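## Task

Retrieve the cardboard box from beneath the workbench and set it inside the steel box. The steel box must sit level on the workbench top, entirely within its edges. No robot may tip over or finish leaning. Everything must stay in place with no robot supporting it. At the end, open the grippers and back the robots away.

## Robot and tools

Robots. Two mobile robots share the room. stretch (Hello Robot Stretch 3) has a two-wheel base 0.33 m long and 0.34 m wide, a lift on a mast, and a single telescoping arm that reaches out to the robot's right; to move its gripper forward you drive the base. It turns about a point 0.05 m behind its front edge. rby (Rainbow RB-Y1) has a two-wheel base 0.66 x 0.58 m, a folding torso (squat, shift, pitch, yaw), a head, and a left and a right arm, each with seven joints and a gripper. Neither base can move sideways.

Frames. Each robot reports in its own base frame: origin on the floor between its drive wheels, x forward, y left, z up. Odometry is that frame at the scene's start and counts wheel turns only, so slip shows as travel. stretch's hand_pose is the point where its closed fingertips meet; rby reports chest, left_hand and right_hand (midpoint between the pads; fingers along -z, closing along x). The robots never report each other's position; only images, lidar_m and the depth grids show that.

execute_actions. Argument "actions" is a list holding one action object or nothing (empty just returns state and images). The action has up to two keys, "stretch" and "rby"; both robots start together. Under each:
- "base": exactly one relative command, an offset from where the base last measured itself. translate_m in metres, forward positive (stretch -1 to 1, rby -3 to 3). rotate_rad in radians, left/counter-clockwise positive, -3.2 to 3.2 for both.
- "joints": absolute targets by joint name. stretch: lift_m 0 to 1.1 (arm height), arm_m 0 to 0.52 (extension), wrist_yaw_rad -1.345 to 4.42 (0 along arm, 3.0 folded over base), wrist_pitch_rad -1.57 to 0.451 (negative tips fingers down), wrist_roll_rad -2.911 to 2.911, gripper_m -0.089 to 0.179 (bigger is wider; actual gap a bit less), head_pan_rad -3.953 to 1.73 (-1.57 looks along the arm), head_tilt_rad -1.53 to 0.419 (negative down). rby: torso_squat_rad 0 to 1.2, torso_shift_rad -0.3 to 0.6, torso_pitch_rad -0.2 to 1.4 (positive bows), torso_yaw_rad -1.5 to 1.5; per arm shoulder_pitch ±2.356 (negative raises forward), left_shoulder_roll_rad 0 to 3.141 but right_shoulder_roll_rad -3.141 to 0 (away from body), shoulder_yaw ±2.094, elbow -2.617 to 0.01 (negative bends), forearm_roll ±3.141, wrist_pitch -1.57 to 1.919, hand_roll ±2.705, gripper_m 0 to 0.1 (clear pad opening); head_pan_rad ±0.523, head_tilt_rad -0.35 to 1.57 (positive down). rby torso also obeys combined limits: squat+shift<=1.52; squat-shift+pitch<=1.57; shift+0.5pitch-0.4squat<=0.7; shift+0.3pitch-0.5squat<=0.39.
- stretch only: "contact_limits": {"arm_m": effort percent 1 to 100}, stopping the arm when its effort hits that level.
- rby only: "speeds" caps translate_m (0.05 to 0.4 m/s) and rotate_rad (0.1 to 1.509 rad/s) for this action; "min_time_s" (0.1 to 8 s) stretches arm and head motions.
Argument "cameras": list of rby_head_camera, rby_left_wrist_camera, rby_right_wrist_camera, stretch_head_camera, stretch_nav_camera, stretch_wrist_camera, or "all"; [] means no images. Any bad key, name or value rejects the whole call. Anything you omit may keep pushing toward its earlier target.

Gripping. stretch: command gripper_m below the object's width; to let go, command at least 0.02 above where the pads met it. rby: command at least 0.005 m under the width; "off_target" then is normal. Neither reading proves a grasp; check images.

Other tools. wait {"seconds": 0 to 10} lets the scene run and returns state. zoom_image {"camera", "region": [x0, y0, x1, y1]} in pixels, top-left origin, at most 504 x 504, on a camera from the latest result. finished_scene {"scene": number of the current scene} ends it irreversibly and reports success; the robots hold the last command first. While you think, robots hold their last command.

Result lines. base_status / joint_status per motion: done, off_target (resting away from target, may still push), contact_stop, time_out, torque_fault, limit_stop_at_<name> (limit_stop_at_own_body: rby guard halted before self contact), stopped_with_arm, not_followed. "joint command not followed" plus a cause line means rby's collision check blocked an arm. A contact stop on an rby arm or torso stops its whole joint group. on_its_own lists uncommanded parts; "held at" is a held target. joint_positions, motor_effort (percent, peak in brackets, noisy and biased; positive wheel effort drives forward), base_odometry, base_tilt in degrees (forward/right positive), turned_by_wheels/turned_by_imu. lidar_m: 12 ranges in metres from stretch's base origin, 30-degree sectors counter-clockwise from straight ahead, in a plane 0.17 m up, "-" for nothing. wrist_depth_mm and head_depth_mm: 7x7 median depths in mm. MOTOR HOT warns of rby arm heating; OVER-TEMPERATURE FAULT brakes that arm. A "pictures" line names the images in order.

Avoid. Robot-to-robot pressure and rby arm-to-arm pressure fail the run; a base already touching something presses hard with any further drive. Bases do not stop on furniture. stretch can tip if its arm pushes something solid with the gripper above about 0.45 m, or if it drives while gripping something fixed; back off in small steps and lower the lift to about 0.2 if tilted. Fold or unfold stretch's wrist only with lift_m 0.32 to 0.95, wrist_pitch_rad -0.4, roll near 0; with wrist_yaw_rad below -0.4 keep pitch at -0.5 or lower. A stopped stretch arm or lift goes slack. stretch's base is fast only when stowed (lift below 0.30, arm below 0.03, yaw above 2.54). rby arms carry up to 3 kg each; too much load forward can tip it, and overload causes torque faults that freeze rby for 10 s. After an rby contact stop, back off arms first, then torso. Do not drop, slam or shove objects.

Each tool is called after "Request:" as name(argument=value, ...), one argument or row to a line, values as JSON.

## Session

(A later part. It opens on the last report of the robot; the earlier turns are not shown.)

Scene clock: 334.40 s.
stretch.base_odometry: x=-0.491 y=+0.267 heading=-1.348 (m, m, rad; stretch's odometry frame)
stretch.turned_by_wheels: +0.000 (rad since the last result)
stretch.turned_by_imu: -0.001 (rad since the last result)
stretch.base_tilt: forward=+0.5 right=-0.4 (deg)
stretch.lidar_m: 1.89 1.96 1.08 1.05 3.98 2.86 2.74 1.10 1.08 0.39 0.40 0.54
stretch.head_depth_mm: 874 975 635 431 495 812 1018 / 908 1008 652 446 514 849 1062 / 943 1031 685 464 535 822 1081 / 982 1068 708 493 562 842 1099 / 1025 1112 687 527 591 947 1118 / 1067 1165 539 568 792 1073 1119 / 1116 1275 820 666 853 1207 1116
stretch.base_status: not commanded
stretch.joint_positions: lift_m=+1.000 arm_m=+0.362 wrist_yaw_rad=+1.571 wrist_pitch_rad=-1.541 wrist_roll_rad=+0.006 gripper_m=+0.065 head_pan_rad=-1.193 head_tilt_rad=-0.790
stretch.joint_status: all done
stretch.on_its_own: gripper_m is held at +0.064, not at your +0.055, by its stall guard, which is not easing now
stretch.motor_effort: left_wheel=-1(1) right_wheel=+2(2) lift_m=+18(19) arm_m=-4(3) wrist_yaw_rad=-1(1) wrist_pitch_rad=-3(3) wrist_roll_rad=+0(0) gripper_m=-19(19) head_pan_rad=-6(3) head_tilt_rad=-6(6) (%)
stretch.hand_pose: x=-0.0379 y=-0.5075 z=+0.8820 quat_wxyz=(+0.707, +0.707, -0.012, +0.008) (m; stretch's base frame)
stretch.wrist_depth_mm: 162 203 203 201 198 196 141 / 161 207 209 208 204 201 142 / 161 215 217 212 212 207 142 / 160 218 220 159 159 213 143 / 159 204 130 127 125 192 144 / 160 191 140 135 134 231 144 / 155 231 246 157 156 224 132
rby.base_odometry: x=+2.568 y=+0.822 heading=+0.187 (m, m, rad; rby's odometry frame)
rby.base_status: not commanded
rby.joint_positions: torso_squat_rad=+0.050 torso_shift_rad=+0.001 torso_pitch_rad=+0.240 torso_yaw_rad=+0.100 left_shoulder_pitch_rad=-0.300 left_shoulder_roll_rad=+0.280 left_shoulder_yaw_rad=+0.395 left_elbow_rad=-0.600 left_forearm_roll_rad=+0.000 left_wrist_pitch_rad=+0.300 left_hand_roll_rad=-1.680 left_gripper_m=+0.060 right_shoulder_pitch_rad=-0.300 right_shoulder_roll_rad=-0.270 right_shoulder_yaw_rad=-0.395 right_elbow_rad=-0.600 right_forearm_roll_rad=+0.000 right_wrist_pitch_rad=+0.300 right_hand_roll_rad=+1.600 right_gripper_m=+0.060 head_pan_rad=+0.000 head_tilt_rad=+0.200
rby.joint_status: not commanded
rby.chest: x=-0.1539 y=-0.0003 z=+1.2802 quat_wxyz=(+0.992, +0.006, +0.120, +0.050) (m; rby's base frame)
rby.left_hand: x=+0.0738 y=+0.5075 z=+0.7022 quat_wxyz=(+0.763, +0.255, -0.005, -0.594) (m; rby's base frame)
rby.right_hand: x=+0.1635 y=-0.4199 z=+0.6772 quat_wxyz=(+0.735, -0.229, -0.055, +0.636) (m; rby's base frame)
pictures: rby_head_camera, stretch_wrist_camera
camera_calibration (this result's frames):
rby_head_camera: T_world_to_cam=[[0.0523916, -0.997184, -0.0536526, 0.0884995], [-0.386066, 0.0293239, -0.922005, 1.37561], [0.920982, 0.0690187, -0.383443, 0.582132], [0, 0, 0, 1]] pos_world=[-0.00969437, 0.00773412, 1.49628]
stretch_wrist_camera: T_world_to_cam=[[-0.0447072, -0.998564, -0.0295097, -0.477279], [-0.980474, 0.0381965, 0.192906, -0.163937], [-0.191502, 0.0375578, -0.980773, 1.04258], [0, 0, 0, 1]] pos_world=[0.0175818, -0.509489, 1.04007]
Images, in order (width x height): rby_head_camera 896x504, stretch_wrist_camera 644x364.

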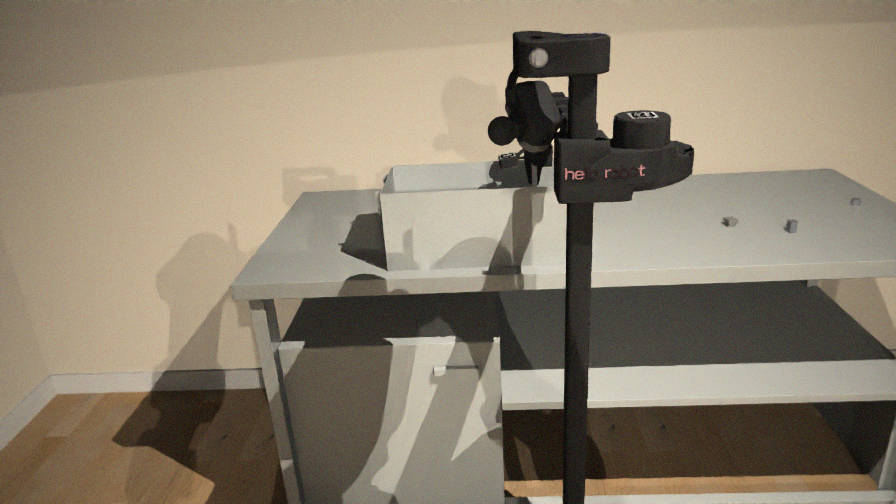

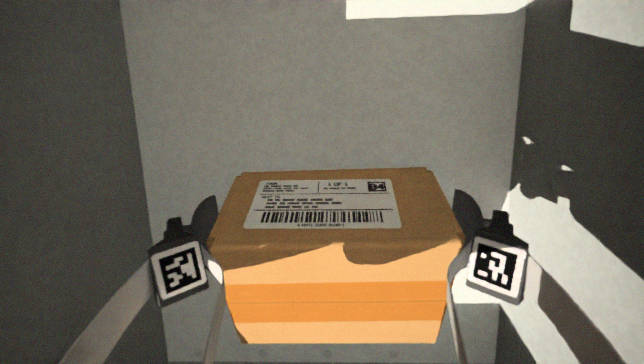

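Request:
execute_actions(
  actions=[
    {"stretch":{"joints":{"lift_m":0.988}}},
  ],
  cameras=["stretch_wrist_camera"],
)

Request:
execute_actions(
  actions=[
    {"stretch":{"joints":{"gripper_m":0.145}}},
  ],
  cameras=["stretch_wrist_camera"],
)

Request:
execute_actions(
  actions=[
    {"stretch":{"joints":{"lift_m":1.095}}},
  ],
  cameras=["stretch_wrist_camera"],
)

Scene clock: 342.23 s.
stretch.base_odometry: x=-0.491 y=+0.267 heading=-1.348 (m, m, rad; stretch's odometry frame)
stretch.turned_by_wheels: +0.000 (rad since the last result)
stretch.turned_by_imu: -0.001 (rad since the last result)
stretch.base_tilt: forward=+0.4 right=-0.4 (deg)
stretch.lidar_m: 1.89 1.96 1.08 1.05 3.99 2.85 2.75 1.10 1.08 0.39 0.40 0.54
stretch.head_depth_mm: 874 976 646 430 495 812 1018 / 907 1007 654 447 515 847 1060 / 942 1035 685 463 536 822 1077 / 982 1064 707 493 564 844 1095 / 1022 1107 685 528 592 944 1118 / 1073 1160 540 568 792 1074 1119 / 1117 1274 819 666 856 1212 1117
stretch.base_status: not commanded
stretch.joint_positions: lift_m=+0.988 arm_m=+0.362 wrist_yaw_rad=+1.571 wrist_pitch_rad=-1.541 wrist_roll_rad=+0.006 gripper_m=+0.065 head_pan_rad=-1.193 head_tilt_rad=-0.790
stretch.joint_status: all done
stretch.on_its_own: gripper_m is held at +0.064, not at your +0.055, by its stall guard, which is not easing now
stretch.motor_effort: left_wheel=-2(1) right_wheel=+2(2) lift_m=+18(19) arm_m=-4(4) wrist_yaw_rad=-1(1) wrist_pitch_rad=-3(3) wrist_roll_rad=+0(0) gripper_m=-19(19) head_pan_rad=-4(4) head_tilt_rad=-5(5) (%)
stretch.hand_pose: x=-0.0379 y=-0.5075 z=+0.8700 quat_wxyz=(+0.707, +0.707, -0.012, +0.008) (m; stretch's base frame)
stretch.wrist_depth_mm: 162 193 192 189 187 185 141 / 161 197 197 195 193 190 142 / 160 204 204 201 199 195 142 / 160 211 208 158 159 202 143 / 159 204 130 127 125 191 143 / 159 191 139 135 134 219 144 / 155 231 233 157 155 222 132
rby.base_odometry: x=+2.568 y=+0.822 heading=+0.187 (m, m, rad; rby's odometry frame)
rby.base_status: not commanded
rby.joint_positions: torso_squat_rad=+0.050 torso_shift_rad=+0.001 torso_pitch_rad=+0.240 torso_yaw_rad=+0.100 left_shoulder_pitch_rad=-0.300 left_shoulder_roll_rad=+0.280 left_shoulder_yaw_rad=+0.395 left_elbow_rad=-0.600 left_forearm_roll_rad=+0.000 left_wrist_pitch_rad=+0.300 left_hand_roll_rad=-1.680 left_gripper_m=+0.060 right_shoulder_pitch_rad=-0.300 right_shoulder_roll_rad=-0.270 right_shoulder_yaw_rad=-0.395 right_elbow_rad=-0.600 right_forearm_roll_rad=+0.000 right_wrist_pitch_rad=+0.300 right_hand_roll_rad=+1.600 right_gripper_m=+0.060 head_pan_rad=+0.000 head_tilt_rad=+0.200
rby.joint_status: not commanded
rby.chest: x=-0.1539 y=-0.0003 z=+1.2802 quat_wxyz=(+0.992, +0.006, +0.120, +0.050) (m; rby's base frame)
rby.left_hand: x=+0.0738 y=+0.5075 z=+0.7022 quat_wxyz=(+0.763, +0.255, -0.005, -0.594) (m; rby's base frame)
rby.right_hand: x=+0.1635 y=-0.4199 z=+0.6772 quat_wxyz=(+0.735, -0.229, -0.055, +0.636) (m; rby's base frame)
pictures: stretch_wrist_camera
camera_calibration (this result's frames):
stretch_wrist_camera: T_world_to_cam=[[-0.0447077, -0.998564, -0.0295089, -0.477634], [-0.98047, 0.0381964, 0.192924, -0.161643], [-0.191519, 0.0375578, -0.98077, 1.03081], [0, 0, 0, 1]] pos_world=[0.01758, -0.509489, 1.02808]
Images, in order (width x height): stretch_wrist_camera 644x364.

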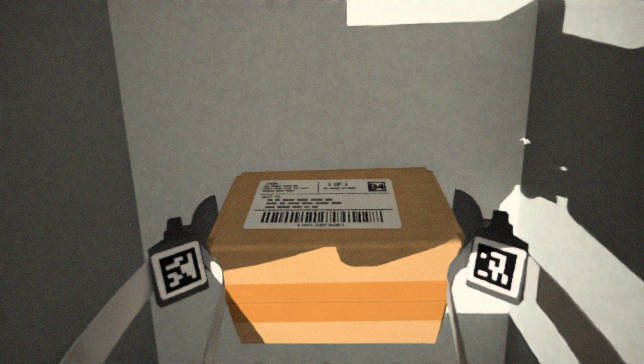

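Scene clock: 343.53 s.
stretch.base_odometry: x=-0.491 y=+0.267 heading=-1.348 (m, m, rad; stretch's odometry frame)
stretch.turned_by_wheels: +0.000 (rad since the last result)
stretch.turned_by_imu: +0.000 (rad since the last result)
stretch.base_tilt: forward=+0.5 right=-0.4 (deg)
stretch.lidar_m: 1.89 1.96 1.08 1.05 3.96 2.85 2.74 1.10 1.08 0.39 0.40 0.54
stretch.head_depth_mm: 873 979 646 428 495 813 1020 / 907 1011 655 447 515 848 1060 / 945 1034 685 463 535 821 1082 / 981 1065 707 493 563 844 1098 / 1022 1109 686 529 590 946 1117 / 1067 1159 540 567 791 1077 1118 / 1117 1277 818 665 853 1210 1116
stretch.base_status: not commanded
stretch.joint_positions: lift_m=+0.988 arm_m=+0.362 wrist_yaw_rad=+1.571 wrist_pitch_rad=-1.542 wrist_roll_rad=+0.006 gripper_m=+0.145 head_pan_rad=-1.193 head_tilt_rad=-0.790
stretch.joint_status: all done
stretch.motor_effort: left_wheel=-1(2) right_wheel=+2(2) lift_m=+18(18) arm_m=-4(3) wrist_yaw_rad=-1(1) wrist_pitch_rad=-2(3) wrist_roll_rad=+1(0) gripper_m=+0(82) head_pan_rad=-4(3) head_tilt_rad=-6(5) (%)
stretch.hand_pose: x=-0.0382 y=-0.5075 z=+0.8700 quat_wxyz=(+0.707, +0.707, -0.012, +0.008) (m; stretch's base frame)
stretch.wrist_depth_mm: 161 193 191 189 188 185 142 / 161 197 197 196 193 190 142 / 161 204 200 145 144 196 142 / 160 209 152 149 149 200 143 / 159 193 158 154 154 208 143 / 155 - 225 222 219 218 134 / - 216 233 230 227 220 161
rby.base_odometry: x=+2.568 y=+0.822 heading=+0.187 (m, m, rad; rby's odometry frame)
rby.base_status: not commanded
rby.joint_positions: torso_squat_rad=+0.050 torso_shift_rad=+0.001 torso_pitch_rad=+0.240 torso_yaw_rad=+0.100 left_shoulder_pitch_rad=-0.300 left_shoulder_roll_rad=+0.280 left_shoulder_yaw_rad=+0.395 left_elbow_rad=-0.600 left_forearm_roll_rad=+0.000 left_wrist_pitch_rad=+0.300 left_hand_roll_rad=-1.680 left_gripper_m=+0.060 right_shoulder_pitch_rad=-0.300 right_shoulder_roll_rad=-0.270 right_shoulder_yaw_rad=-0.395 right_elbow_rad=-0.600 right_forearm_roll_rad=+0.000 right_wrist_pitch_rad=+0.300 right_hand_roll_rad=+1.600 right_gripper_m=+0.060 head_pan_rad=+0.000 head_tilt_rad=+0.200
rby.joint_status: not commanded
rby.chest: x=-0.1539 y=-0.0003 z=+1.2802 quat_wxyz=(+0.992, +0.006, +0.120, +0.050) (m; rby's base frame)
rby.left_hand: x=+0.0738 y=+0.5075 z=+0.7022 quat_wxyz=(+0.763, +0.255, -0.005, -0.594) (m; rby's base frame)
rby.right_hand: x=+0.1635 y=-0.4199 z=+0.6772 quat_wxyz=(+0.735, -0.229, -0.055, +0.636) (m; rby's base frame)
pictures: stretch_wrist_camera
camera_calibration (this result's frames):
stretch_wrist_camera: T_world_to_cam=[[-0.0447486, -0.998564, -0.0294461, -0.477705], [-0.980199, 0.0381962, 0.194295, -0.163182], [-0.192891, 0.0375574, -0.980501, 1.03048], [0, 0, 0, 1]] pos_world=[0.0174418, -0.509489, 1.02802]
Images, in order (width x height): stretch_wrist_camera 644x364.

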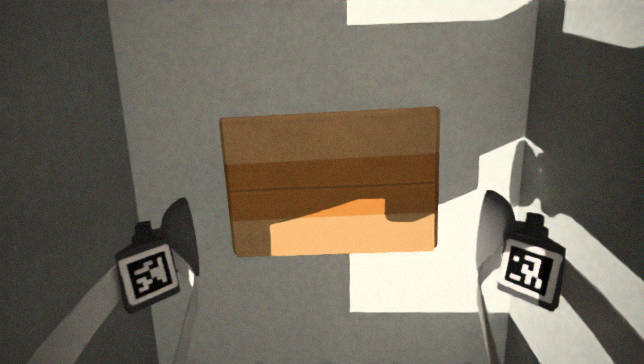

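Scene clock: 345.33 s.
stretch.base_odometry: x=-0.491 y=+0.267 heading=-1.348 (m, m, rad; stretch's odometry frame)
stretch.turned_by_wheels: +0.000 (rad since the last result)
stretch.turned_by_imu: -0.001 (rad since the last result)
stretch.base_tilt: forward=+0.5 right=-0.4 (deg)
stretch.lidar_m: 1.89 1.96 1.08 1.05 3.95 2.86 2.74 1.10 1.08 0.39 0.40 0.54
stretch.head_depth_mm: 874 984 622 433 497 811 1019 / 907 1007 653 447 514 846 1057 / 942 1032 686 463 535 823 1077 / 981 1062 707 493 564 844 1099 / 1025 1107 686 529 590 943 1116 / 1068 1161 541 568 791 1076 1116 / 1118 1278 820 665 850 1207 1116
stretch.base_status: not commanded
stretch.joint_positions: lift_m=+1.095 arm_m=+0.362 wrist_yaw_rad=+1.571 wrist_pitch_rad=-1.543 wrist_roll_rad=+0.006 gripper_m=+0.145 head_pan_rad=-1.193 head_tilt_rad=-0.790
stretch.joint_status: all done
stretch.motor_effort: left_wheel=-1(1) right_wheel=+2(2) lift_m=+23(25) arm_m=-3(3) wrist_yaw_rad=-2(1) wrist_pitch_rad=-2(2) wrist_roll_rad=+0(0) gripper_m=+0(1) head_pan_rad=-3(4) head_tilt_rad=-6(5) (%)
stretch.hand_pose: x=-0.0383 y=-0.5075 z=+0.9767 quat_wxyz=(+0.707, +0.707, -0.012, +0.007) (m; stretch's base frame)
stretch.wrist_depth_mm: 162 222 292 288 287 217 142 / 162 220 301 298 295 217 142 / 161 219 308 252 302 219 143 / 160 218 319 258 311 220 143 / 160 192 328 328 325 288 143 / 156 - 339 335 332 242 134 / - 215 276 274 273 224 161
rby.base_odometry: x=+2.568 y=+0.822 heading=+0.187 (m, m, rad; rby's odometry frame)
rby.base_status: not commanded
rby.joint_positions: torso_squat_rad=+0.050 torso_shift_rad=+0.001 torso_pitch_rad=+0.240 torso_yaw_rad=+0.100 left_shoulder_pitch_rad=-0.300 left_shoulder_roll_rad=+0.280 left_shoulder_yaw_rad=+0.395 left_elbow_rad=-0.600 left_forearm_roll_rad=+0.000 left_wrist_pitch_rad=+0.300 left_hand_roll_rad=-1.680 left_gripper_m=+0.060 right_shoulder_pitch_rad=-0.300 right_shoulder_roll_rad=-0.270 right_shoulder_yaw_rad=-0.395 right_elbow_rad=-0.600 right_forearm_roll_rad=+0.000 right_wrist_pitch_rad=+0.300 right_hand_roll_rad=+1.600 right_gripper_m=+0.060 head_pan_rad=+0.000 head_tilt_rad=+0.200
rby.joint_status: not commanded
rby.chest: x=-0.1539 y=-0.0003 z=+1.2802 quat_wxyz=(+0.992, +0.006, +0.120, +0.050) (m; rby's base frame)
rby.left_hand: x=+0.0738 y=+0.5075 z=+0.7022 quat_wxyz=(+0.763, +0.255, -0.005, -0.594) (m; rby's base frame)
rby.right_hand: x=+0.1635 y=-0.4199 z=+0.6772 quat_wxyz=(+0.735, -0.229, -0.055, +0.636) (m; rby's base frame)
pictures: stretch_wrist_camera
camera_calibration (this result's frames):
stretch_wrist_camera: T_world_to_cam=[[-0.0447574, -0.998564, -0.0294328, -0.474581], [-0.980142, 0.0381962, 0.194585, -0.184261], [-0.193181, 0.0375574, -0.980444, 1.13497], [0, 0, 0, 1]] pos_world=[0.0174125, -0.509488, 1.13467]
Images, in order (width x height): stretch_wrist_camera 644x364.

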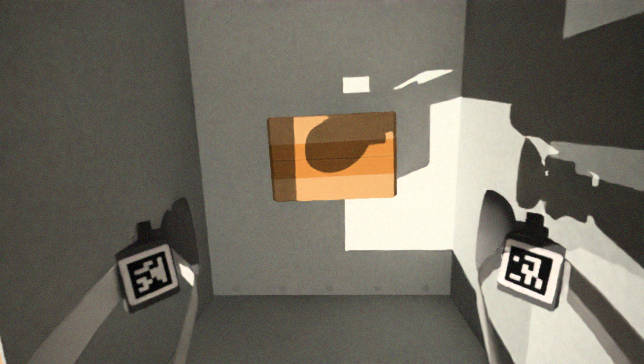

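Box top ≈0.89; the fingertips clear it.

Request:
execute_actions(
  actions=[
    {"stretch":{"joints":{"wrist_pitch_rad":-0.05,"gripper_m":0.08}}},
  ],
  cameras=[],
)

Request:
execute_actions(
  actions=[
    {"stretch":{"joints":{"arm_m":0},"base":{"translate_m":-0.6}}},
  ],
  cameras=["rby_head_camera","stretch_nav_camera"],
)

Scene clock: 352.47 s.
stretch.base_odometry: x=-0.491 y=+0.267 heading=-1.348 (m, m, rad; stretch's odometry frame)
stretch.turned_by_wheels: +0.000 (rad since the last result)
stretch.turned_by_imu: -0.001 (rad since the last result)
stretch.base_tilt: forward=+0.5 right=-0.4 (deg)
stretch.lidar_m: 1.89 1.96 1.08 1.05 3.95 2.85 2.76 1.10 1.08 0.39 0.40 0.54
stretch.head_depth_mm: - 977 622 432 496 813 1019 / 933 1011 653 447 515 846 1062 / 968 1032 685 464 536 823 1078 / 1006 1070 707 494 563 844 1098 / 1043 1111 686 528 591 945 1116 / 1070 1160 540 567 794 1078 1117 / 1116 1282 819 666 853 1208 1116
stretch.base_status: not commanded
stretch.joint_positions: lift_m=+1.095 arm_m=+0.362 wrist_yaw_rad=+1.571 wrist_pitch_rad=-0.076 wrist_roll_rad=+0.006 gripper_m=+0.080 head_pan_rad=-1.193 head_tilt_rad=-0.790
stretch.joint_status: all done
stretch.motor_effort: left_wheel=-2(1) right_wheel=+2(2) lift_m=+23(23) arm_m=-3(3) wrist_yaw_rad=-1(1) wrist_pitch_rad=+8(12) wrist_roll_rad=+0(0) gripper_m=+0(82) head_pan_rad=-3(4) head_tilt_rad=-6(6) (%)
stretch.hand_pose: x=+0.2323 y=-0.5072 z=+1.1900 quat_wxyz=(+0.517, +0.520, -0.482, +0.479) (m; stretch's base frame)
stretch.wrist_depth_mm: - - - - - - 722 / - - - - - - 733 / - - - - - - 734 / - - - - - - 743 / - - - - - - 746 / - - - 724 687 700 682 / - - 609 323 315 542 557
rby.base_odometry: x=+2.568 y=+0.822 heading=+0.187 (m, m, rad; rby's odometry frame)
rby.base_status: not commanded
rby.joint_positions: torso_squat_rad=+0.050 torso_shift_rad=+0.001 torso_pitch_rad=+0.240 torso_yaw_rad=+0.100 left_shoulder_pitch_rad=-0.300 left_shoulder_roll_rad=+0.280 left_shoulder_yaw_rad=+0.395 left_elbow_rad=-0.600 left_forearm_roll_rad=+0.000 left_wrist_pitch_rad=+0.300 left_hand_roll_rad=-1.680 left_gripper_m=+0.060 right_shoulder_pitch_rad=-0.300 right_shoulder_roll_rad=-0.270 right_shoulder_yaw_rad=-0.395 right_elbow_rad=-0.600 right_forearm_roll_rad=+0.000 right_wrist_pitch_rad=+0.300 right_hand_roll_rad=+1.600 right_gripper_m=+0.060 head_pan_rad=+0.000 head_tilt_rad=+0.200
rby.joint_status: not commanded
rby.chest: x=-0.1539 y=-0.0003 z=+1.2802 quat_wxyz=(+0.992, +0.006, +0.120, +0.050) (m; rby's base frame)
rby.left_hand: x=+0.0738 y=+0.5075 z=+0.7022 quat_wxyz=(+0.763, +0.255, -0.005, -0.594) (m; rby's base frame)
rby.right_hand: x=+0.1635 y=-0.4199 z=+0.6772 quat_wxyz=(+0.735, -0.229, -0.055, +0.636) (m; rby's base frame)
pictures: none
No camera images: the call's "cameras" was empty. Leave "cameras" out to get every camera's image.

Scene clock: 359.80 s.
stretch.base_odometry: x=-0.624 y=+0.853 heading=-1.348 (m, m, rad; stretch's odometry frame)
stretch.turned_by_wheels: +0.000 (rad since the last result)
stretch.turned_by_imu: -0.004 (rad since the last result)
stretch.base_tilt: forward=+0.4 right=-0.4 (deg)
stretch.lidar_m: 1.32 2.59 1.13 4.79 3.10 2.23 2.14 0.56 0.67 1.04 0.94 0.77
stretch.head_depth_mm: 877 986 - - 550 813 1021 / 903 1014 - - 523 845 1056 / - - - - 535 861 1099 / - - - - 563 902 1117 / - - - - 593 921 1121 / - 1149 - 628 942 1208 1118 / 1128 758 - 619 992 1239 1117
stretch.base_status: done
stretch.joint_positions: lift_m=+1.095 arm_m=+0.000 wrist_yaw_rad=+1.571 wrist_pitch_rad=-0.076 wrist_roll_rad=+0.006 gripper_m=+0.080 head_pan_rad=-1.193 head_tilt_rad=-0.790
stretch.joint_status: all done
stretch.motor_effort: left_wheel=-1(4) right_wheel=+2(2) lift_m=+23(23) arm_m=-4(2) wrist_yaw_rad=-1(1) wrist_pitch_rad=+9(9) wrist_roll_rad=+0(0) gripper_m=+0(0) head_pan_rad=-4(4) head_tilt_rad=-5(6) (%)
stretch.hand_pose: x=+0.2323 y=-0.1452 z=+1.1901 quat_wxyz=(+0.517, +0.520, -0.482, +0.479) (m; stretch's base frame)
stretch.wrist_depth_mm: - - - - - - - / - - - - - - - / - - - - - - - / - - - - - 881 - / - - - - - 810 603 / - - - - - 470 397 / - - - - - 494 407
rby.base_odometry: x=+2.568 y=+0.822 heading=+0.187 (m, m, rad; rby's odometry frame)
rby.base_status: not commanded
rby.joint_positions: torso_squat_rad=+0.050 torso_shift_rad=+0.001 torso_pitch_rad=+0.240 torso_yaw_rad=+0.100 left_shoulder_pitch_rad=-0.300 left_shoulder_roll_rad=+0.280 left_shoulder_yaw_rad=+0.395 left_elbow_rad=-0.600 left_forearm_roll_rad=+0.000 left_wrist_pitch_rad=+0.300 left_hand_roll_rad=-1.680 left_gripper_m=+0.060 right_shoulder_pitch_rad=-0.300 right_shoulder_roll_rad=-0.270 right_shoulder_yaw_rad=-0.395 right_elbow_rad=-0.600 right_forearm_roll_rad=+0.000 right_wrist_pitch_rad=+0.300 right_hand_roll_rad=+1.600 right_gripper_m=+0.060 head_pan_rad=+0.000 head_tilt_rad=+0.200
rby.joint_status: not commanded
rby.chest: x=-0.1539 y=-0.0003 z=+1.2802 quat_wxyz=(+0.992, +0.006, +0.120, +0.050) (m; rby's base frame)
rby.left_hand: x=+0.0738 y=+0.5075 z=+0.7022 quat_wxyz=(+0.763, +0.255, -0.005, -0.594) (m; rby's base frame)
rby.right_hand: x=+0.1635 y=-0.4199 z=+0.6772 quat_wxyz=(+0.735, -0.229, -0.055, +0.636) (m; rby's base frame)
pictures: rby_head_camera, stretch_nav_camera (sideways: a quarter turn counterclockwise sets it upright)
camera_calibration (this result's frames):
rby_head_camera: T_world_to_cam=[[0.0523917, -0.997184, -0.0536526, 0.0884995], [-0.386066, 0.0293239, -0.922005, 1.37561], [0.920982, 0.0690189, -0.383443, 0.582132], [0, 0, 0, 1]] pos_world=[-0.00969448, 0.00773409, 1.49628]
stretch_nav_camera: T_world_to_cam=[[0.235062, -0.671359, 0.702867, -0.872116], [-0.93452, -0.354924, -0.0264789, 0.0894988], [0.267241, -0.65062, -0.710828, 0.887202], [0, 0, 0, 1]] pos_world=[0.051543, 0.0234927, 1.246]
Images, in order (width x height): rby_head_camera 896x504, stretch_nav_camera 672x504.

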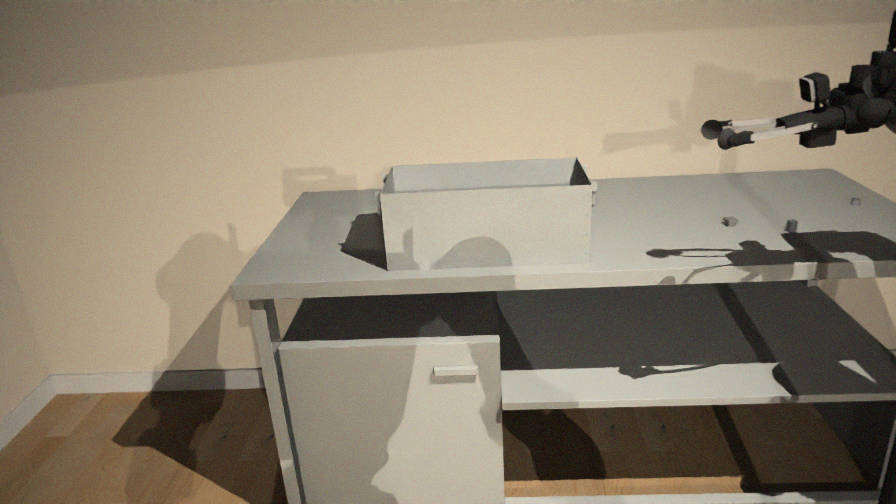

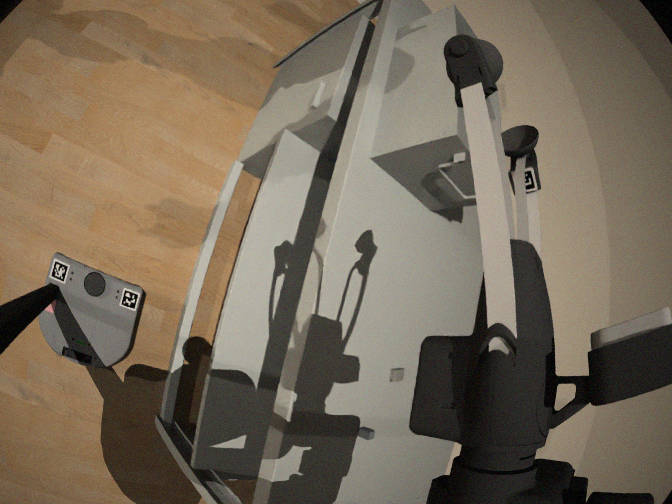

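Request:
finished_scene(
  scene=2,
)

The scene is finished: the task was done.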